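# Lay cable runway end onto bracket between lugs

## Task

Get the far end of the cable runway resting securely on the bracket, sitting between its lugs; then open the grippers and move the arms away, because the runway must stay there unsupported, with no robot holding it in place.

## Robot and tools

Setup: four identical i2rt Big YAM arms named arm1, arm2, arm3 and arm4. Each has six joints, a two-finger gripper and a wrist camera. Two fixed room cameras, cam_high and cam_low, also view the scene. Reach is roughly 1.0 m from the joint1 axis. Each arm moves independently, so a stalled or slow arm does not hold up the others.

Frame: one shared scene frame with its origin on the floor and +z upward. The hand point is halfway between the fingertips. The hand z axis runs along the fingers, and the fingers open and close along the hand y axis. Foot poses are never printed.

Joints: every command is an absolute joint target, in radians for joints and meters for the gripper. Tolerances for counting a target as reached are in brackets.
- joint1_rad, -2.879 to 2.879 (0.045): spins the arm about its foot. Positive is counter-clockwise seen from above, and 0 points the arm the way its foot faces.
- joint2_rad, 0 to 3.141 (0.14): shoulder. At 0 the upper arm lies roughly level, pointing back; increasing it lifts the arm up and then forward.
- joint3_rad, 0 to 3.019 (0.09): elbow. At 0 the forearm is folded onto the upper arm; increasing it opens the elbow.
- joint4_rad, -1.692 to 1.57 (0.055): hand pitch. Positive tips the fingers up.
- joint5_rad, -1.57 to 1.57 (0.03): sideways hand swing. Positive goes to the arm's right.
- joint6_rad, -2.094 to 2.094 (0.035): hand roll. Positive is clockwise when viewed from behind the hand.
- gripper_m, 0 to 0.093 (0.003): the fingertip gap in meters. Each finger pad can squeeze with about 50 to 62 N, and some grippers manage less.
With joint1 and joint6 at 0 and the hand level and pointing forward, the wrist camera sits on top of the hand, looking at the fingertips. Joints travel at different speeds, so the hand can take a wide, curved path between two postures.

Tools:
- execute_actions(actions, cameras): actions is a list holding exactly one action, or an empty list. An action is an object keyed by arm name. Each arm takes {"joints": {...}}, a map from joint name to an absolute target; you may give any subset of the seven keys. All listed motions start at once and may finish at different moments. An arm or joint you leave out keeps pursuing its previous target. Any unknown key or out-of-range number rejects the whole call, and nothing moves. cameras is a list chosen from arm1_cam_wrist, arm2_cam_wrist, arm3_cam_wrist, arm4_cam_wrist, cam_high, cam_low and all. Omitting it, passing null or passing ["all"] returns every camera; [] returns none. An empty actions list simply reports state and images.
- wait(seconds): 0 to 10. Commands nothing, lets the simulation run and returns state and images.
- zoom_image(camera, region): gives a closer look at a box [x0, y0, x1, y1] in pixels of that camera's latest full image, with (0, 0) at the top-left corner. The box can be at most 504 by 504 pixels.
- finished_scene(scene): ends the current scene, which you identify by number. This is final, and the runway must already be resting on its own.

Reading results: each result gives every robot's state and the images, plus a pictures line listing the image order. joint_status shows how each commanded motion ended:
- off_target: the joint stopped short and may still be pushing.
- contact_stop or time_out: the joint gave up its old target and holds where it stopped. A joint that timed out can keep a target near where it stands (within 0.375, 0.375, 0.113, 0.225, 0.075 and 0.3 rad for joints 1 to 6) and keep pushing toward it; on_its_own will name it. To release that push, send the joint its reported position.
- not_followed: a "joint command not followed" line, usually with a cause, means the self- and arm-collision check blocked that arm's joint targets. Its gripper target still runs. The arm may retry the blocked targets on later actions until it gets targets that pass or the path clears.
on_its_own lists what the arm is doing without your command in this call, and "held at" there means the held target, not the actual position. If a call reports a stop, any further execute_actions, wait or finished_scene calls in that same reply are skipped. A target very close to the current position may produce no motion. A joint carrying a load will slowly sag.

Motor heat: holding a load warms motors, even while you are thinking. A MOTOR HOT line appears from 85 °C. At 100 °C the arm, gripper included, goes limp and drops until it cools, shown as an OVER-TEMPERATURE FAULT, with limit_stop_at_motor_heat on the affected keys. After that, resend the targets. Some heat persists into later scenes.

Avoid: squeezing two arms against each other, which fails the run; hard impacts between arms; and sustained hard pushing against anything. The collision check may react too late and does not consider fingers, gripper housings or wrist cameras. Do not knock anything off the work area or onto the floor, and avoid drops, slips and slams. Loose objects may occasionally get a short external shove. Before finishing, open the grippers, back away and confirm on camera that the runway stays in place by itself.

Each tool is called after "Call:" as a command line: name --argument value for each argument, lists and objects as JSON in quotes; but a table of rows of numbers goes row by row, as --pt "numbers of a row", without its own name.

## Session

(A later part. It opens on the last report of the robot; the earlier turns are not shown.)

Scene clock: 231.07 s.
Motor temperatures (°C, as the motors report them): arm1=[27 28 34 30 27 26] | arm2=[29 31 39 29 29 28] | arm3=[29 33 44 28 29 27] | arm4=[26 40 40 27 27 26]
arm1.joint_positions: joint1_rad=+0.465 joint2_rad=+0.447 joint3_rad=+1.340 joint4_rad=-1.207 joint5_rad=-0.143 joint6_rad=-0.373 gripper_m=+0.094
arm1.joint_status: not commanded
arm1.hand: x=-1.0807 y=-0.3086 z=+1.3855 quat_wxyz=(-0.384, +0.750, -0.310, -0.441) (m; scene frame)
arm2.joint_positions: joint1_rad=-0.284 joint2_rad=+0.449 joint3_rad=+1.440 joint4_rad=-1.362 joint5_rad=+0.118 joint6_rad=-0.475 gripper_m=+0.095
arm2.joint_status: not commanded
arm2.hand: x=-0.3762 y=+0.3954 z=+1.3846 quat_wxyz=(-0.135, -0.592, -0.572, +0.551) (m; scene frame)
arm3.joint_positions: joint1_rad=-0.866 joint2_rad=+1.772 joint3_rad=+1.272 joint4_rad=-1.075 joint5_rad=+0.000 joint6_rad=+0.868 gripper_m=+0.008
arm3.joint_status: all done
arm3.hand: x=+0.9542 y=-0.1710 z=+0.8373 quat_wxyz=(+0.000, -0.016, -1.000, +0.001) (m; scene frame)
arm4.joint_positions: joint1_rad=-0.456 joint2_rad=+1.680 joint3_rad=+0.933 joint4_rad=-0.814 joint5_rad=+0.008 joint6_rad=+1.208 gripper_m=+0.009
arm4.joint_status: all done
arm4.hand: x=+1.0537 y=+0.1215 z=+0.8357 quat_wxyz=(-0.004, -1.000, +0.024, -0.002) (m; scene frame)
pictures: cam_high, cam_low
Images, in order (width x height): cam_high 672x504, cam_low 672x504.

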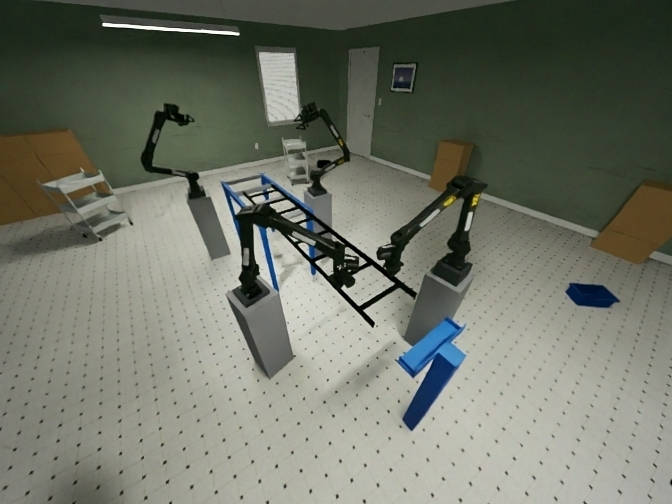

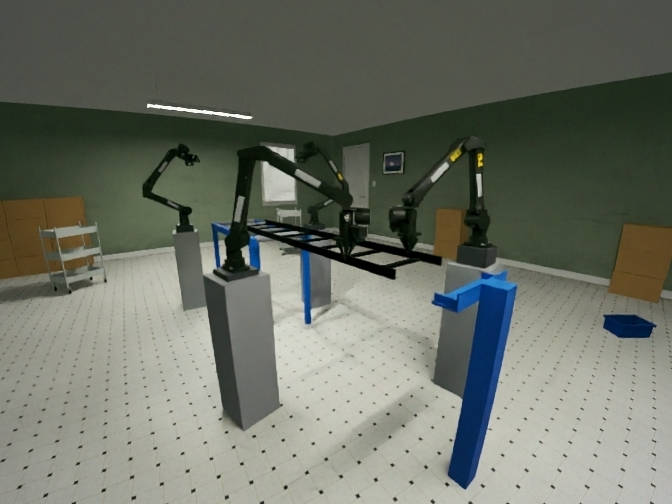

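Call:
execute_actions --actions '[{"arm3":{"joints":{"joint1_rad":-1.022,"joint2_rad":1.872,"joint3_rad":1.635,"joint4_rad":-1.18,"joint6_rad":0.71}},"arm4":{"joints":{"joint1_rad":-0.168,"joint2_rad":1.529,"joint3_rad":0.925,"joint4_rad":-0.816,"joint6_rad":1.505}}}]' --cameras '["cam_high","cam_low","arm3_cam_wrist","arm4_cam_wrist"]'

Call:
zoom_image --camera "cam_high" --region '[375, 295, 485, 405]'

Call:
zoom_image --camera "cam_low" --region '[400, 245, 540, 345]'

Scene clock: 245.53 s.
Motor temperatures (°C, as the motors report them): arm1=[27 28 34 30 27 26] | arm2=[29 31 39 29 29 28] | arm3=[29 34 45 28 29 27] | arm4=[26 40 40 27 27 26]
arm1.joint_positions: joint1_rad=+0.465 joint2_rad=+0.447 joint3_rad=+1.340 joint4_rad=-1.207 joint5_rad=-0.143 joint6_rad=-0.373 gripper_m=+0.094
arm1.joint_status: not commanded
arm1.hand: x=-1.0807 y=-0.3086 z=+1.3855 quat_wxyz=(-0.384, +0.750, -0.310, -0.441) (m; scene frame)
arm2.joint_positions: joint1_rad=-0.284 joint2_rad=+0.449 joint3_rad=+1.440 joint4_rad=-1.362 joint5_rad=+0.118 joint6_rad=-0.475 gripper_m=+0.095
arm2.joint_status: not commanded
arm2.hand: x=-0.3762 y=+0.3954 z=+1.3846 quat_wxyz=(-0.135, -0.592, -0.572, +0.551) (m; scene frame)
arm3.joint_positions: joint1_rad=-1.025 joint2_rad=+1.958 joint3_rad=+1.562 joint4_rad=-1.176 joint5_rad=+0.000 joint6_rad=+0.712 gripper_m=+0.008
arm3.joint_status: all done
arm3.hand: x=+1.0724 y=-0.1772 z=+0.8414 quat_wxyz=(-0.001, -0.018, -1.000, -0.001) (m; scene frame)
arm4.joint_positions: joint1_rad=-0.166 joint2_rad=+1.628 joint3_rad=+0.868 joint4_rad=-0.809 joint5_rad=+0.004 joint6_rad=+1.498 gripper_m=+0.009
arm4.joint_status: all done
arm4.hand: x=+1.1724 y=+0.1144 z=+0.8389 quat_wxyz=(-0.001, -1.000, +0.024, -0.005) (m; scene frame)
pictures: arm3_cam_wrist, arm4_cam_wrist, cam_high, cam_low
Images, in order (width x height): arm3_cam_wrist 616x616, arm4_cam_wrist 616x616, cam_high 672x504, cam_low 672x504.

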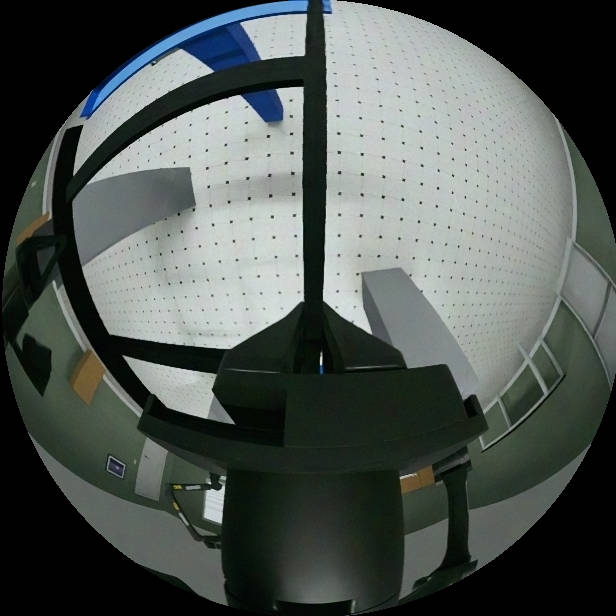

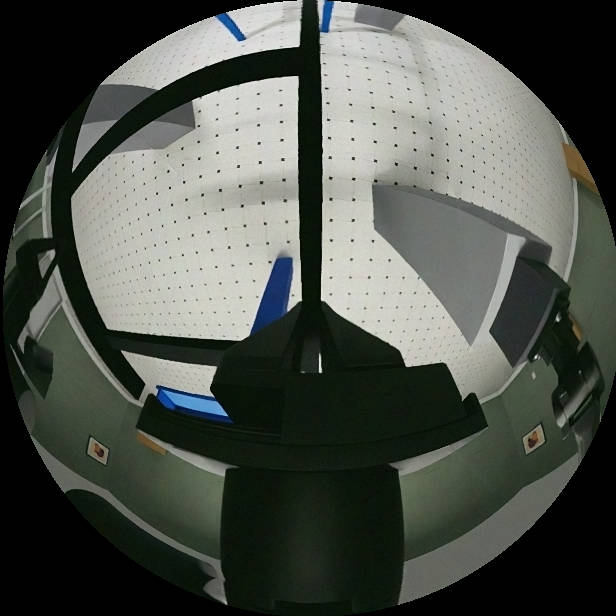

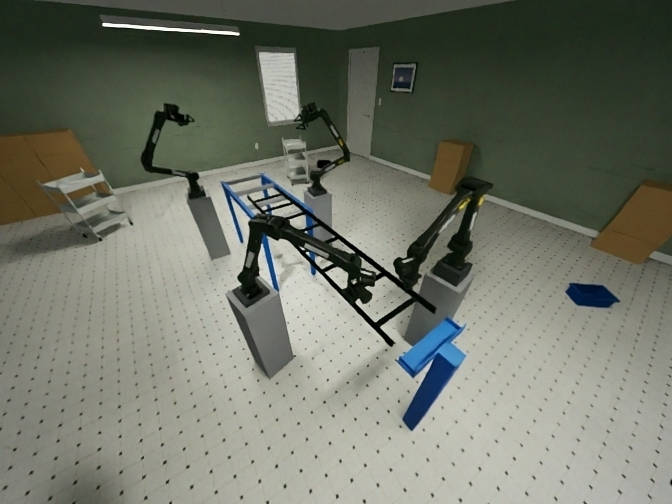

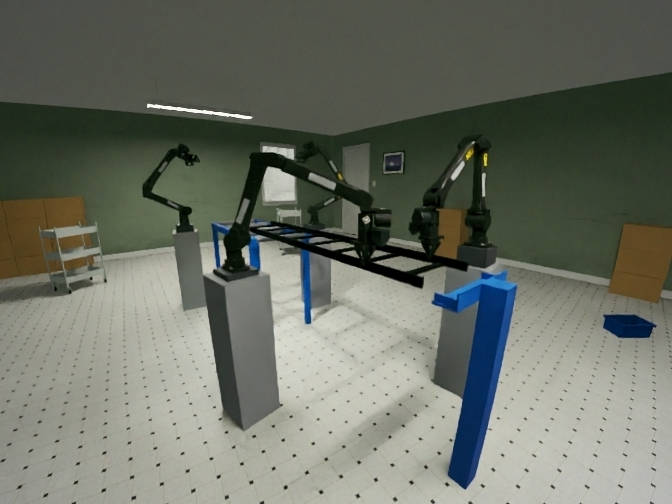

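Region (375, 295, 485, 405) of cam_high's 672x504 image, scaled by 4.582, with more detail than that image has.

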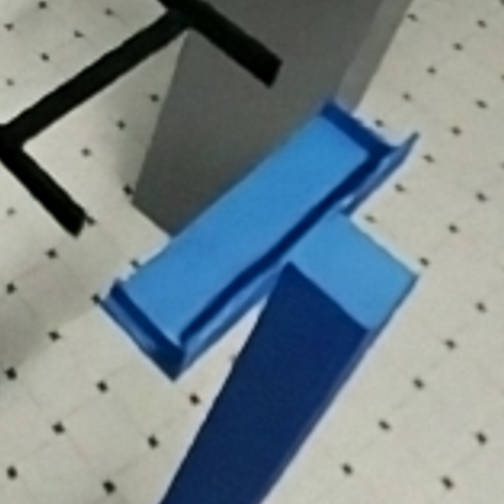

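Region (400, 245, 540, 345) of cam_low's 672x504 image, scaled by 3.600, with more detail than that image has; it fills the top 360 rows of this view, and the rest is white.

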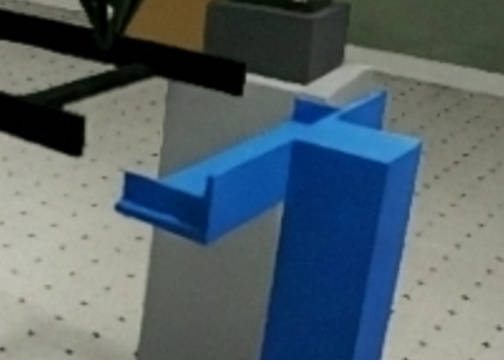

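Call:
zoom_image --camera "arm3_cam_wrist" --region '[270, 0, 370, 60]'

Call:
zoom_image --camera "arm3_cam_wrist" --region '[50, 60, 170, 180]'

Region (270, 0, 370, 60) of arm3_cam_wrist's 616x616 image, scaled by 5.040, with more detail than that image has; it fills the top 302 rows of this view, and the rest is white.

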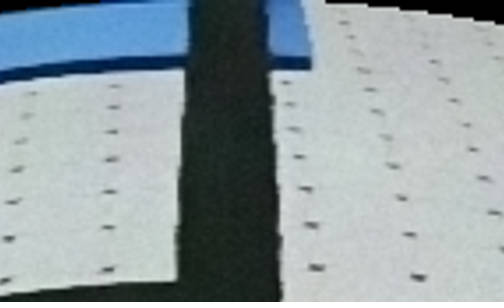

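Region (50, 60, 170, 180) of arm3_cam_wrist's 616x616 image, scaled by 4.200, with more detail than that image has.

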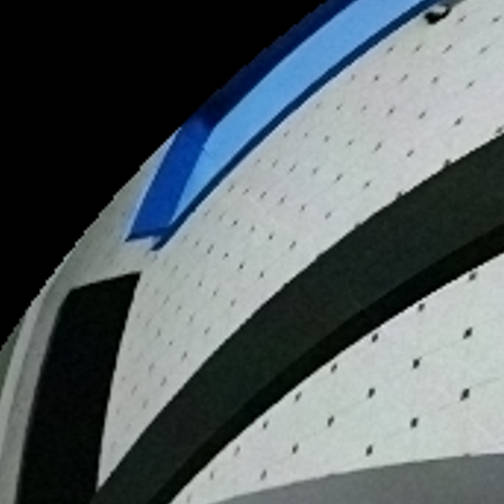

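Call:
execute_actions --actions '[{"arm3":{"joints":{"joint1_rad":-1.066,"joint2_rad":1.97,"joint3_rad":1.84,"joint4_rad":-1.277,"joint6_rad":0.658}},"arm4":{"joints":{"joint1_rad":-0.034,"joint2_rad":1.485,"joint3_rad":0.911,"joint4_rad":-0.85,"joint6_rad":1.632}}}]' --cameras '["cam_high","cam_low","arm3_cam_wrist"]'

Call:
zoom_image --camera "cam_high" --region '[375, 295, 485, 405]'

Call:
zoom_image --camera "cam_low" --region '[400, 245, 540, 345]'

Call:
zoom_image --camera "arm3_cam_wrist" --region '[260, 0, 380, 80]'

Scene clock: 311.03 s.
Motor temperatures (°C, as the motors report them): arm1=[27 27 34 30 27 26] | arm2=[29 31 38 29 29 28] | arm3=[29 37 47 28 29 27] | arm4=[26 40 41 27 27 26]
arm1.joint_positions: joint1_rad=+0.465 joint2_rad=+0.447 joint3_rad=+1.340 joint4_rad=-1.207 joint5_rad=-0.143 joint6_rad=-0.373 gripper_m=+0.094
arm1.joint_status: not commanded
arm1.hand: x=-1.0807 y=-0.3086 z=+1.3855 quat_wxyz=(-0.384, +0.750, -0.310, -0.441) (m; scene frame)
arm2.joint_positions: joint1_rad=-0.284 joint2_rad=+0.449 joint3_rad=+1.440 joint4_rad=-1.362 joint5_rad=+0.118 joint6_rad=-0.475 gripper_m=+0.095
arm2.joint_status: not commanded
arm2.hand: x=-0.3762 y=+0.3954 z=+1.3846 quat_wxyz=(-0.135, -0.592, -0.572, +0.551) (m; scene frame)
arm3.joint_positions: joint1_rad=-1.073 joint2_rad=+2.052 joint3_rad=+1.741 joint4_rad=-1.259 joint5_rad=-0.001 joint6_rad=+0.663 gripper_m=+0.008
arm3.joint_status: joint3_rad time_out (moved +0.179 of +0.278); the others done
arm3.on_its_own: joint3_rad reads +1.741 and still pushes toward +1.840 since a time_out
arm3.hand: x=+1.1225 y=-0.1750 z=+0.8511 quat_wxyz=(-0.002, -0.017, -1.000, -0.002) (m; scene frame)
arm4.joint_positions: joint1_rad=-0.036 joint2_rad=+1.592 joint3_rad=+0.858 joint4_rad=-0.831 joint5_rad=+0.006 joint6_rad=+1.625 gripper_m=+0.009
arm4.joint_status: all done
arm4.hand: x=+1.2223 y=+0.1172 z=+0.8499 quat_wxyz=(-0.004, -1.000, +0.022, -0.005) (m; scene frame)
pictures: arm3_cam_wrist, cam_high, cam_low
Images, in order (width x height): arm3_cam_wrist 616x616, cam_high 672x504, cam_low 672x504.

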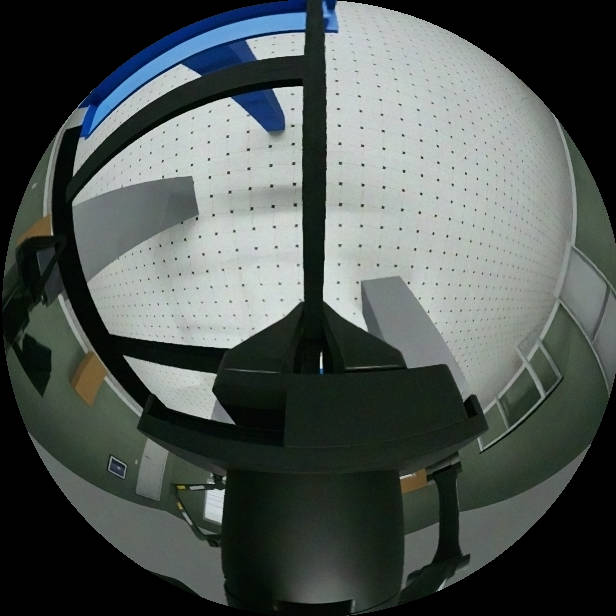

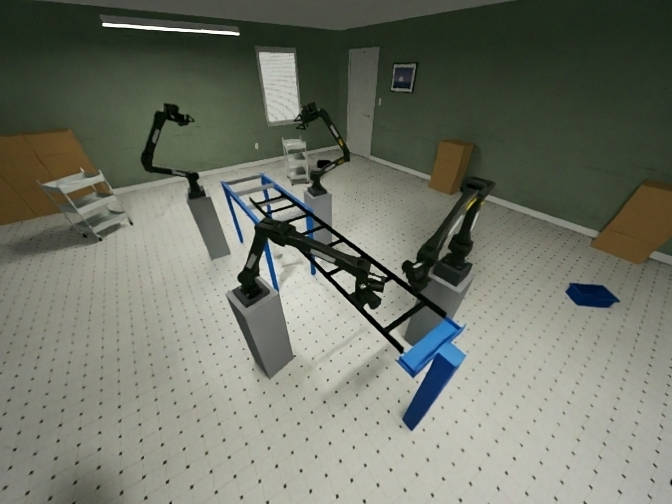

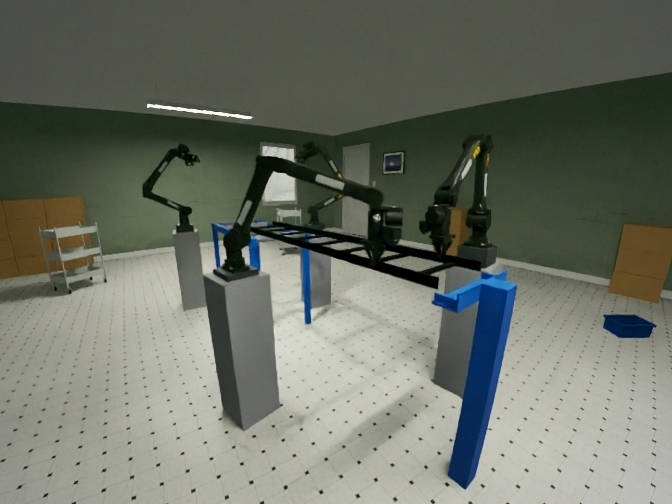

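Region (375, 295, 485, 405) of cam_high's 672x504 image, scaled by 4.582, with more detail than that image has.

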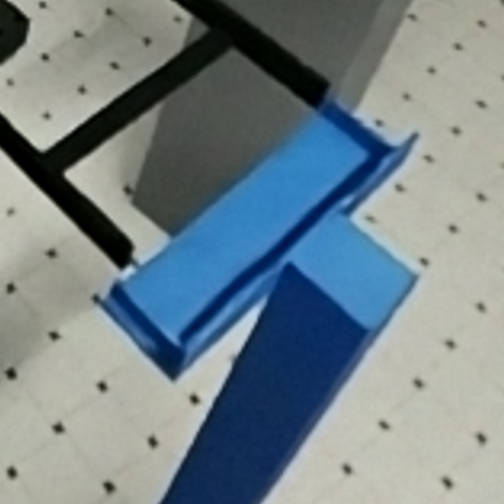

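Region (400, 245, 540, 345) of cam_low's 672x504 image, scaled by 3.600, with more detail than that image has; it fills the top 360 rows of this view, and the rest is white.

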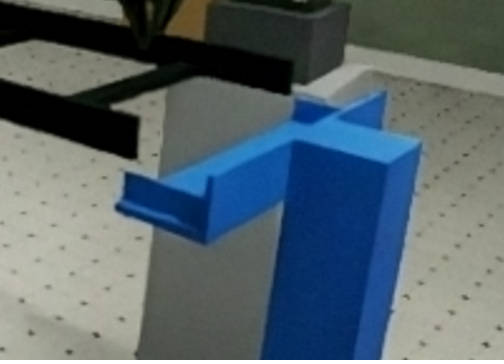

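Region (260, 0, 380, 80) of arm3_cam_wrist's 616x616 image, scaled by 4.200, with more detail than that image has.

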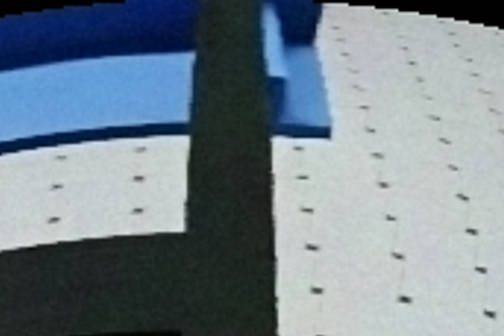

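Call:
execute_actions --actions '[{"arm3":{"joints":{"joint1_rad":-1.113,"joint2_rad":2.14,"joint3_rad":2.125,"joint4_rad":-1.39,"joint6_rad":0.603}},"arm4":{"joints":{"joint1_rad":0.137,"joint2_rad":1.485,"joint3_rad":0.895,"joint4_rad":-0.84,"joint6_rad":1.795}}}]' --cameras '["cam_high","cam_low","arm3_cam_wrist"]'

Call:
zoom_image --camera "cam_high" --region '[375, 295, 485, 405]'

Call:
zoom_image --camera "cam_low" --region '[400, 245, 540, 345]'

Call:
zoom_image --camera "arm3_cam_wrist" --region '[260, 0, 380, 80]'

Scene clock: 334.13 s.
Motor temperatures (°C, as the motors report them): arm1=[27 27 34 30 27 26] | arm2=[29 31 38 29 29 28] | arm3=[29 38 49 28 29 27] | arm4=[26 40 41 27 27 26]
arm1.joint_positions: joint1_rad=+0.465 joint2_rad=+0.447 joint3_rad=+1.340 joint4_rad=-1.207 joint5_rad=-0.143 joint6_rad=-0.373 gripper_m=+0.094
arm1.joint_status: not commanded
arm1.hand: x=-1.0807 y=-0.3086 z=+1.3855 quat_wxyz=(-0.384, +0.750, -0.310, -0.441) (m; scene frame)
arm2.joint_positions: joint1_rad=-0.284 joint2_rad=+0.449 joint3_rad=+1.440 joint4_rad=-1.362 joint5_rad=+0.118 joint6_rad=-0.475 gripper_m=+0.095
arm2.joint_status: not commanded
arm2.hand: x=-0.3762 y=+0.3954 z=+1.3846 quat_wxyz=(-0.135, -0.592, -0.572, +0.551) (m; scene frame)
arm3.joint_positions: joint1_rad=-1.115 joint2_rad=+2.223 joint3_rad=+2.027 joint4_rad=-1.369 joint5_rad=-0.003 joint6_rad=+0.611 gripper_m=+0.008
arm3.joint_status: joint3_rad time_out (moved +0.285 of +0.384); the others done
arm3.on_its_own: joint3_rad reads +2.027 and still pushes toward +2.125 since a time_out
arm3.hand: x=+1.1873 y=-0.1628 z=+0.8488 quat_wxyz=(-0.002, -0.012, -1.000, -0.004) (m; scene frame)
arm4.joint_positions: joint1_rad=+0.134 joint2_rad=+1.591 joint3_rad=+0.839 joint4_rad=-0.824 joint5_rad=+0.008 joint6_rad=+1.786 gripper_m=+0.009
arm4.joint_status: all done
arm4.hand: x=+1.2851 y=+0.1305 z=+0.8458 quat_wxyz=(+0.001, -1.000, +0.018, -0.003) (m; scene frame)
pictures: arm3_cam_wrist, cam_high, cam_low
Images, in order (width x height): arm3_cam_wrist 616x616, cam_high 672x504, cam_low 672x504.

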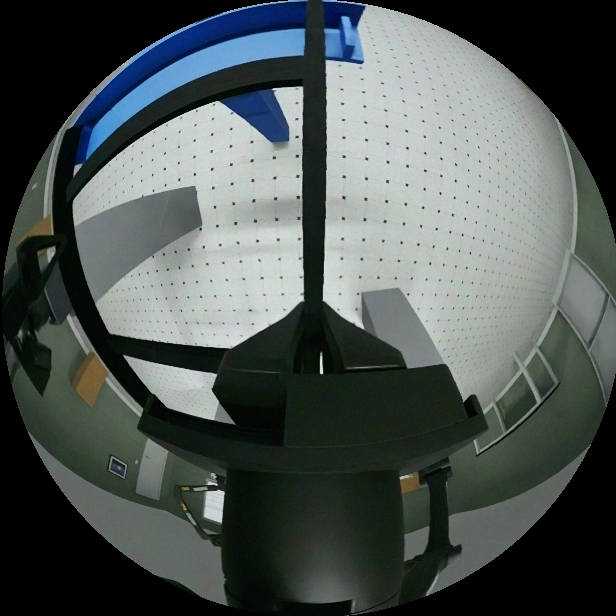

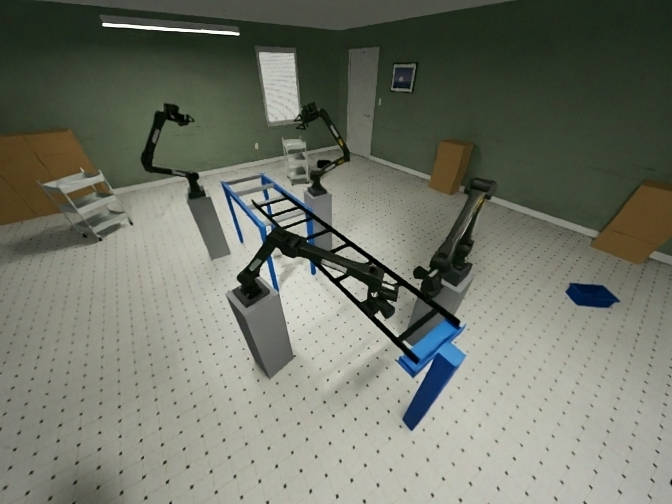

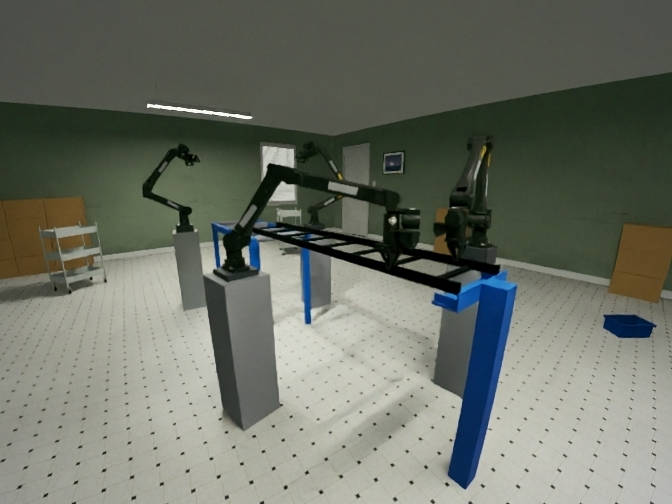

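Region (375, 295, 485, 405) of cam_high's 672x504 image, scaled by 4.582, with more detail than that image has.

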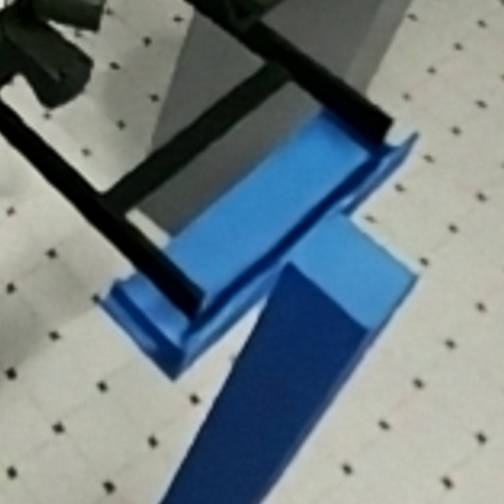

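Region (400, 245, 540, 345) of cam_low's 672x504 image, scaled by 3.600, with more detail than that image has; it fills the top 360 rows of this view, and the rest is white.

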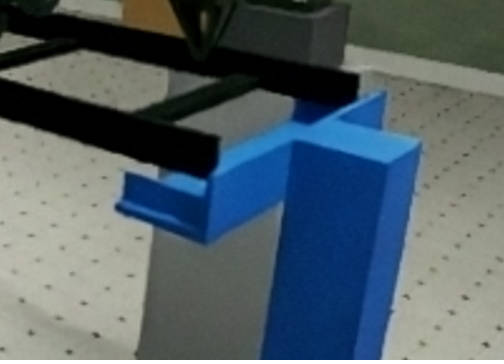

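Region (260, 0, 380, 80) of arm3_cam_wrist's 616x616 image, scaled by 4.200, with more detail than that image has.

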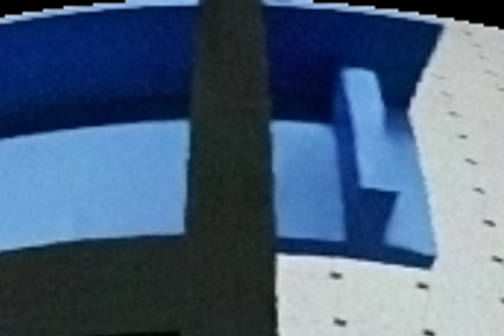

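Call:
execute_actions --actions '[{"arm3":{"joints":{"joint1_rad":-1.125,"joint2_rad":2.155,"joint3_rad":2.037,"joint4_rad":-1.305,"joint6_rad":0.606}},"arm4":{"joints":{"joint1_rad":0.137,"joint2_rad":1.59,"joint3_rad":0.884,"joint4_rad":-0.735,"joint6_rad":1.795}}}]' --cameras '["cam_high","cam_low","arm3_cam_wrist"]'

Call:
zoom_image --camera "cam_high" --region '[375, 295, 485, 405]'

Call:
zoom_image --camera "cam_low" --region '[400, 245, 540, 345]'

Call:
zoom_image --camera "arm3_cam_wrist" --region '[260, 0, 380, 80]'

Scene clock: 363.10 s.
Motor temperatures (°C, as the motors report them): arm1=[27 27 34 30 27 26] | arm2=[29 31 38 29 29 28] | arm3=[29 39 51 28 29 27] | arm4=[26 40 41 27 27 26]
arm1.joint_positions: joint1_rad=+0.465 joint2_rad=+0.447 joint3_rad=+1.340 joint4_rad=-1.207 joint5_rad=-0.143 joint6_rad=-0.373 gripper_m=+0.094
arm1.joint_status: not commanded
arm1.hand: x=-1.0807 y=-0.3086 z=+1.3855 quat_wxyz=(-0.384, +0.750, -0.310, -0.441) (m; scene frame)
arm2.joint_positions: joint1_rad=-0.284 joint2_rad=+0.449 joint3_rad=+1.440 joint4_rad=-1.362 joint5_rad=+0.118 joint6_rad=-0.475 gripper_m=+0.095
arm2.joint_status: not commanded
arm2.hand: x=-0.3762 y=+0.3954 z=+1.3846 quat_wxyz=(-0.135, -0.592, -0.572, +0.551) (m; scene frame)
arm3.joint_positions: joint1_rad=-1.120 joint2_rad=+2.235 joint3_rad=+1.988 joint4_rad=-1.324 joint5_rad=-0.003 joint6_rad=+0.611 gripper_m=+0.008
arm3.joint_status: all done
arm3.hand: x=+1.1873 y=-0.1668 z=+0.8267 quat_wxyz=(+0.000, -0.015, -1.000, -0.003) (m; scene frame)
arm4.joint_positions: joint1_rad=+0.134 joint2_rad=+1.648 joint3_rad=+0.829 joint4_rad=-0.752 joint5_rad=+0.012 joint6_rad=+1.786 gripper_m=+0.009
arm4.joint_status: all done
arm4.hand: x=+1.2855 y=+0.1265 z=+0.8225 quat_wxyz=(-0.001, -1.000, +0.018, -0.001) (m; scene frame)
pictures: arm3_cam_wrist, cam_high, cam_low
Images, in order (width x height): arm3_cam_wrist 616x616, cam_high 672x504, cam_low 672x504.

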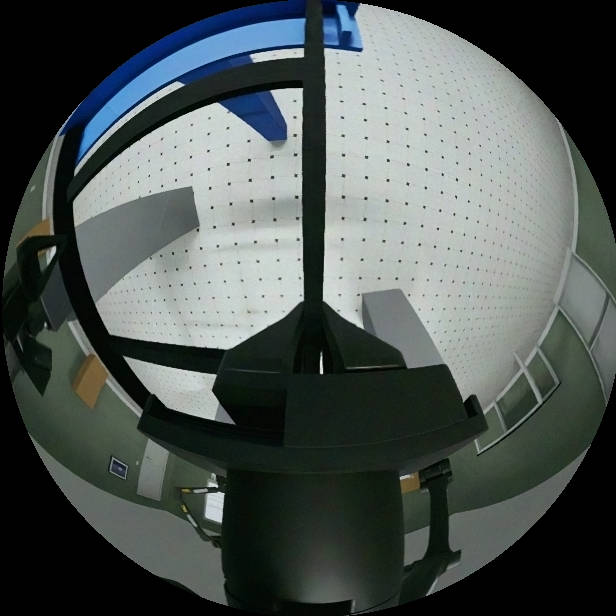

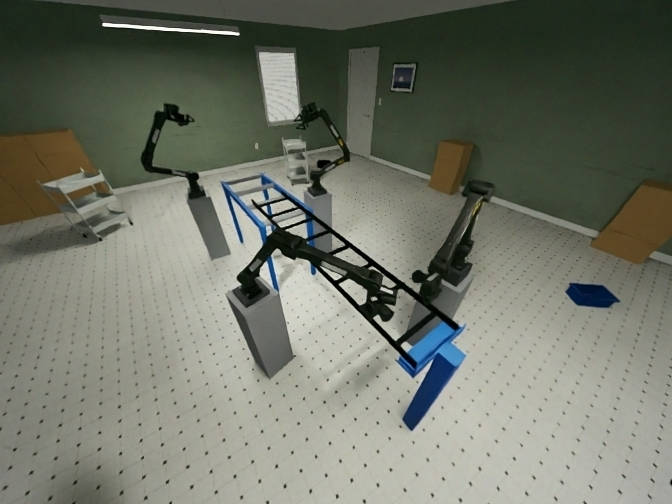

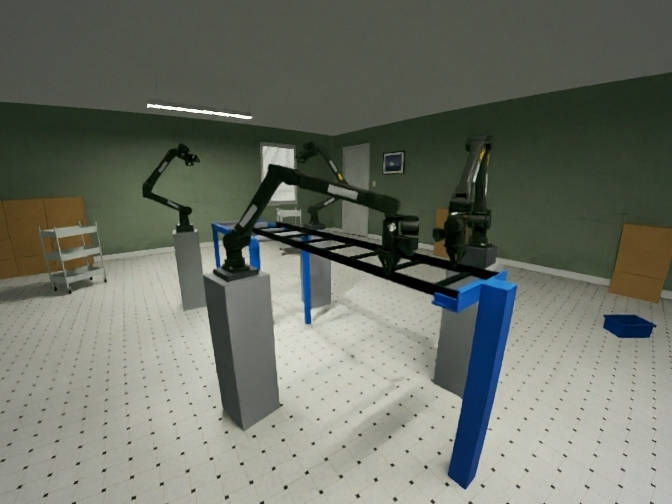

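Region (375, 295, 485, 405) of cam_high's 672x504 image, scaled by 4.582, with more detail than that image has.

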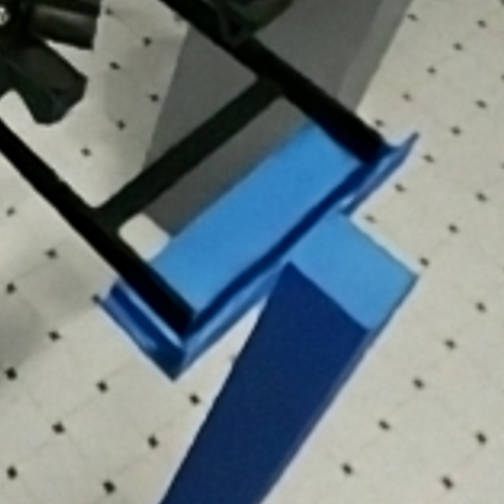

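Region (400, 245, 540, 345) of cam_low's 672x504 image, scaled by 3.600, with more detail than that image has; it fills the top 360 rows of this view, and the rest is white.

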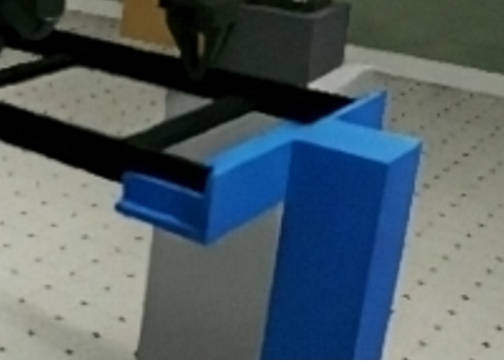

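Region (260, 0, 380, 80) of arm3_cam_wrist's 616x616 image, scaled by 4.200, with more detail than that image has.

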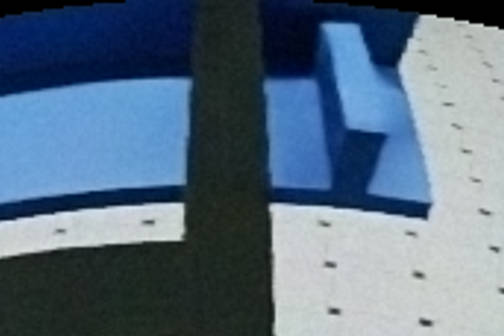

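Call:
execute_actions --actions '[{"arm3":{"joints":{"joint1_rad":-1.13,"joint2_rad":2.195,"joint3_rad":2.07,"joint4_rad":-1.295,"joint6_rad":0.60}},"arm4":{"joints":{"joint1_rad":0.161,"joint2_rad":1.625,"joint3_rad":0.875,"joint4_rad":-0.70,"joint6_rad":1.815}}}]' --cameras '["cam_high","cam_low"]'

Call:
zoom_image --camera "cam_high" --region '[375, 295, 485, 405]'

Call:
zoom_image --camera "cam_low" --region '[400, 245, 540, 345]'

Scene clock: 379.13 s.
Motor temperatures (°C, as the motors report them): arm1=[27 27 34 30 27 26] | arm2=[29 31 38 29 29 28] | arm3=[29 40 48 28 29 27] | arm4=[26 40 41 27 27 26]
arm1.joint_positions: joint1_rad=+0.465 joint2_rad=+0.447 joint3_rad=+1.340 joint4_rad=-1.207 joint5_rad=-0.143 joint6_rad=-0.373 gripper_m=+0.094
arm1.joint_status: not commanded
arm1.hand: x=-1.0807 y=-0.3086 z=+1.3855 quat_wxyz=(-0.384, +0.750, -0.310, -0.441) (m; scene frame)
arm2.joint_positions: joint1_rad=-0.284 joint2_rad=+0.449 joint3_rad=+1.440 joint4_rad=-1.362 joint5_rad=+0.118 joint6_rad=-0.475 gripper_m=+0.095
arm2.joint_status: not commanded
arm2.hand: x=-0.3762 y=+0.3954 z=+1.3846 quat_wxyz=(-0.135, -0.592, -0.572, +0.551) (m; scene frame)
arm3.joint_positions: joint1_rad=-1.125 joint2_rad=+2.242 joint3_rad=+1.988 joint4_rad=-1.316 joint5_rad=-0.004 joint6_rad=+0.610 gripper_m=+0.008
arm3.joint_status: all done
arm3.hand: x=+1.1902 y=-0.1688 z=+0.8222 quat_wxyz=(-0.001, -0.017, -1.000, -0.003) (m; scene frame)
arm4.joint_positions: joint1_rad=+0.145 joint2_rad=+1.659 joint3_rad=+0.828 joint4_rad=-0.735 joint5_rad=+0.016 joint6_rad=+1.798 gripper_m=+0.009
arm4.joint_status: all done
arm4.hand: x=+1.2894 y=+0.1250 z=+0.8185 quat_wxyz=(-0.004, -1.000, +0.018, +0.000) (m; scene frame)
pictures: cam_high, cam_low
Images, in order (width x height): cam_high 672x504, cam_low 672x504.

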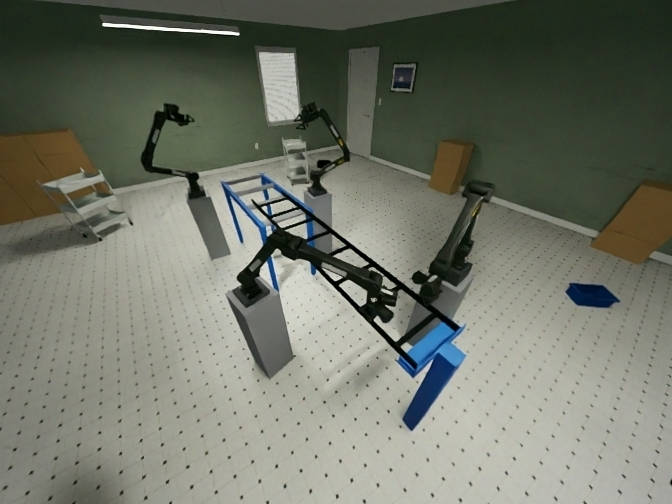

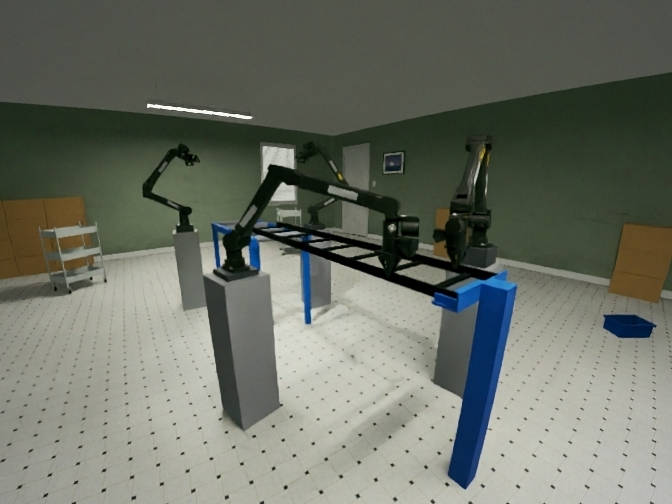

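Region (375, 295, 485, 405) of cam_high's 672x504 image, scaled by 4.582, with more detail than that image has.

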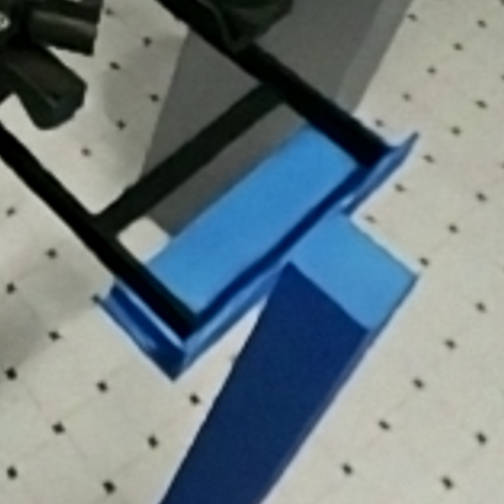

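Region (400, 245, 540, 345) of cam_low's 672x504 image, scaled by 3.600, with more detail than that image has; it fills the top 360 rows of this view, and the rest is white.

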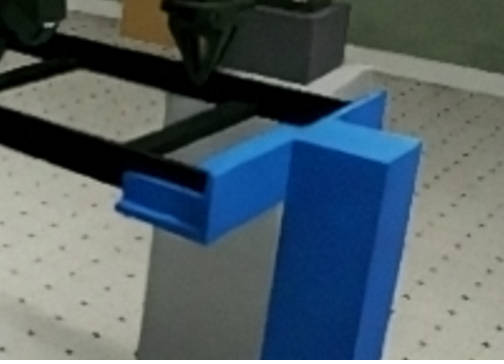

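Call:
zoom_image --camera "cam_high" --region '[390, 340, 435, 385]'

Call:
zoom_image --camera "cam_high" --region '[432, 305, 477, 350]'

Region (390, 340, 435, 385) of cam_high's 672x504 image, scaled by 11.200, with more detail than that image has.

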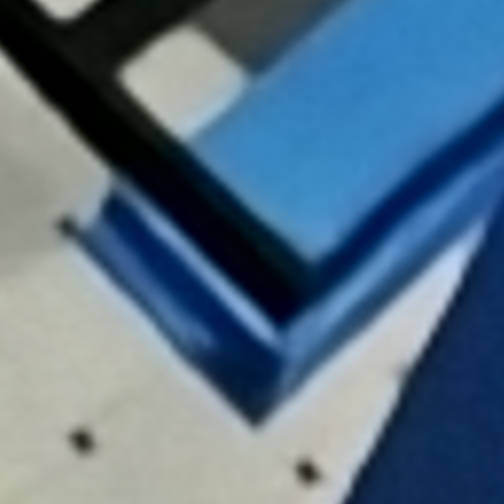

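Region (432, 305, 477, 350) of cam_high's 672x504 image, scaled by 11.200, with more detail than that image has.

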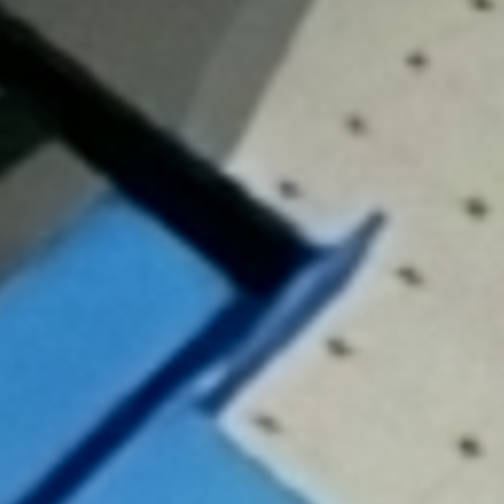

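Call:
execute_actions --actions '[{"arm3":{"joints":{"joint1_rad":-1.125,"joint2_rad":2.242,"joint3_rad":2.0,"joint4_rad":-1.316,"joint6_rad":0.61,"gripper_m":0.085}},"arm4":{"joints":{"joint1_rad":0.145,"joint2_rad":1.659,"joint3_rad":0.84,"joint4_rad":-0.735,"joint6_rad":1.798,"gripper_m":0.085}}}]' --cameras '["cam_low"]'

Call:
execute_actions --actions '[{"arm3":{"joints":{"joint2_rad":1.3}},"arm4":{"joints":{"joint2_rad":0.9}}}]' --cameras '["cam_high","cam_low"]'

Call:
zoom_image --camera "cam_high" --region '[375, 295, 485, 405]'

Call:
zoom_image --camera "cam_low" --region '[400, 245, 540, 345]'

Scene clock: 391.30 s.
Motor temperatures (°C, as the motors report them): arm1=[27 27 34 30 27 26] | arm2=[29 31 38 29 29 28] | arm3=[29 40 49 28 29 27] | arm4=[26 39 41 27 27 26]
arm1.joint_positions: joint1_rad=+0.465 joint2_rad=+0.447 joint3_rad=+1.340 joint4_rad=-1.207 joint5_rad=-0.143 joint6_rad=-0.373 gripper_m=+0.094
arm1.joint_status: not commanded
arm1.hand: x=-1.0807 y=-0.3086 z=+1.3855 quat_wxyz=(-0.384, +0.750, -0.310, -0.441) (m; scene frame)
arm2.joint_positions: joint1_rad=-0.284 joint2_rad=+0.449 joint3_rad=+1.440 joint4_rad=-1.362 joint5_rad=+0.118 joint6_rad=-0.475 gripper_m=+0.095
arm2.joint_status: not commanded
arm2.hand: x=-0.3762 y=+0.3954 z=+1.3846 quat_wxyz=(-0.135, -0.592, -0.572, +0.551) (m; scene frame)
arm3.joint_positions: joint1_rad=-1.125 joint2_rad=+2.240 joint3_rad=+1.990 joint4_rad=-1.316 joint5_rad=-0.004 joint6_rad=+0.610 gripper_m=+0.085
arm3.joint_status: all done
arm3.hand: x=+1.1909 y=-0.1684 z=+0.8241 quat_wxyz=(-0.002, -0.017, -1.000, -0.004) (m; scene frame)
arm4.joint_positions: joint1_rad=+0.145 joint2_rad=+1.659 joint3_rad=+0.829 joint4_rad=-0.735 joint5_rad=+0.003 joint6_rad=+1.798 gripper_m=+0.085
arm4.joint_status: all done
arm4.hand: x=+1.2918 y=+0.1245 z=+0.8191 quat_wxyz=(-0.004, -1.000, +0.018, -0.007) (m; scene frame)
pictures: cam_low
Images, in order (width x height): cam_low 672x504.

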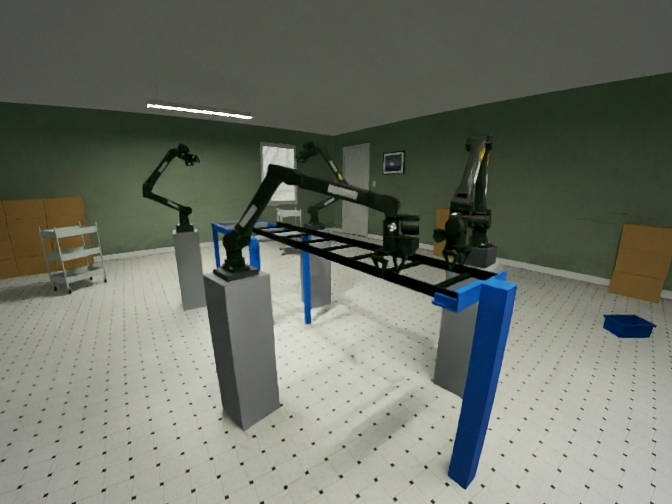

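Scene clock: 393.23 s.
Motor temperatures (°C, as the motors report them): arm1=[27 27 34 30 27 26] | arm2=[29 31 38 29 29 28] | arm3=[29 39 48 28 29 27] | arm4=[26 39 41 27 27 26]
arm1.joint_positions: joint1_rad=+0.465 joint2_rad=+0.447 joint3_rad=+1.340 joint4_rad=-1.207 joint5_rad=-0.143 joint6_rad=-0.373 gripper_m=+0.094
arm1.joint_status: not commanded
arm1.hand: x=-1.0807 y=-0.3086 z=+1.3855 quat_wxyz=(-0.384, +0.750, -0.310, -0.441) (m; scene frame)
arm2.joint_positions: joint1_rad=-0.284 joint2_rad=+0.449 joint3_rad=+1.440 joint4_rad=-1.362 joint5_rad=+0.118 joint6_rad=-0.475 gripper_m=+0.095
arm2.joint_status: not commanded
arm2.hand: x=-0.3762 y=+0.3954 z=+1.3846 quat_wxyz=(-0.135, -0.592, -0.572, +0.551) (m; scene frame)
arm3.joint_positions: joint1_rad=-1.125 joint2_rad=+1.312 joint3_rad=+1.988 joint4_rad=-1.316 joint5_rad=-0.003 joint6_rad=+0.610 gripper_m=+0.085
arm3.joint_status: all done
arm3.hand: x=+1.0255 y=-0.2763 z=+1.3848 quat_wxyz=(-0.373, -0.014, -0.893, -0.253) (m; scene frame)
arm4.joint_positions: joint1_rad=+0.145 joint2_rad=+0.899 joint3_rad=+0.829 joint4_rad=-0.735 joint5_rad=+0.002 joint6_rad=+1.798 gripper_m=+0.085
arm4.joint_status: all done
arm4.hand: x=+1.2893 y=+0.1166 z=+1.1103 quat_wxyz=(-0.367, -0.926, +0.020, -0.083) (m; scene frame)
pictures: cam_high, cam_low
Images, in order (width x height): cam_high 672x504, cam_low 672x504.

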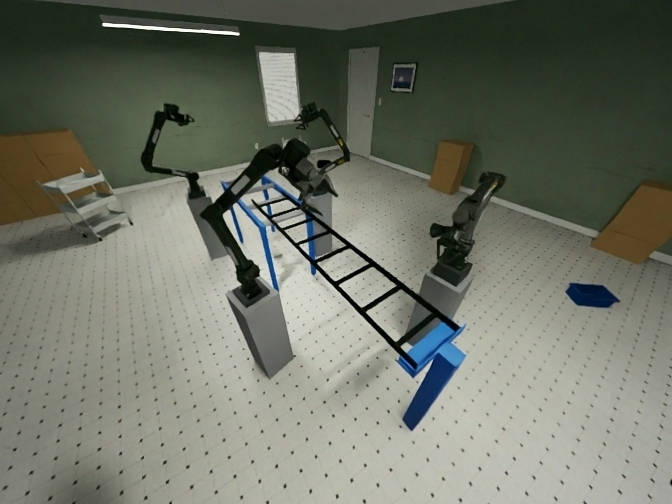

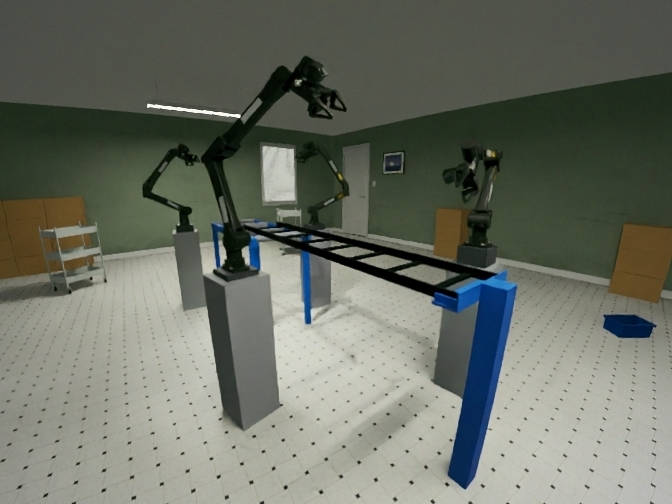

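Region (375, 295, 485, 405) of cam_high's 672x504 image, scaled by 4.582, with more detail than that image has.

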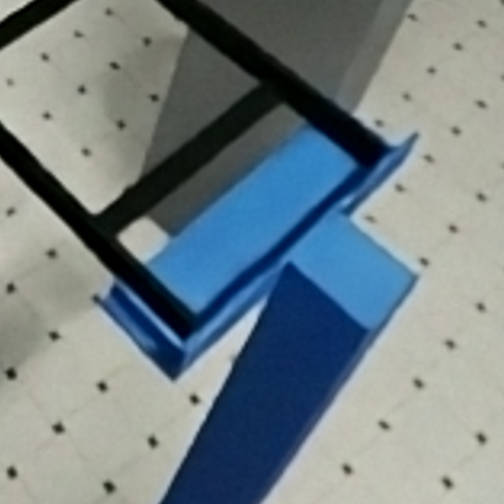

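Region (400, 245, 540, 345) of cam_low's 672x504 image, scaled by 3.600, with more detail than that image has; it fills the top 360 rows of this view, and the rest is white.

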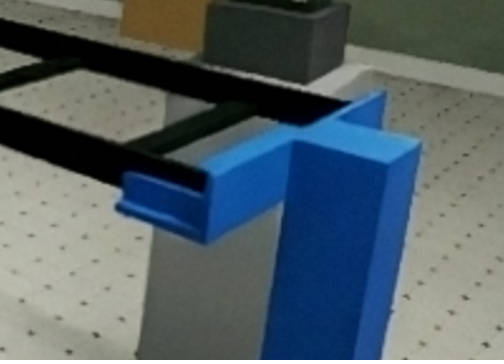

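The runway's far end is resting on the bracket between the lugs, and both arms have moved clear.

Call:
finished_scene --scene 2

The scene is finished: the task was done.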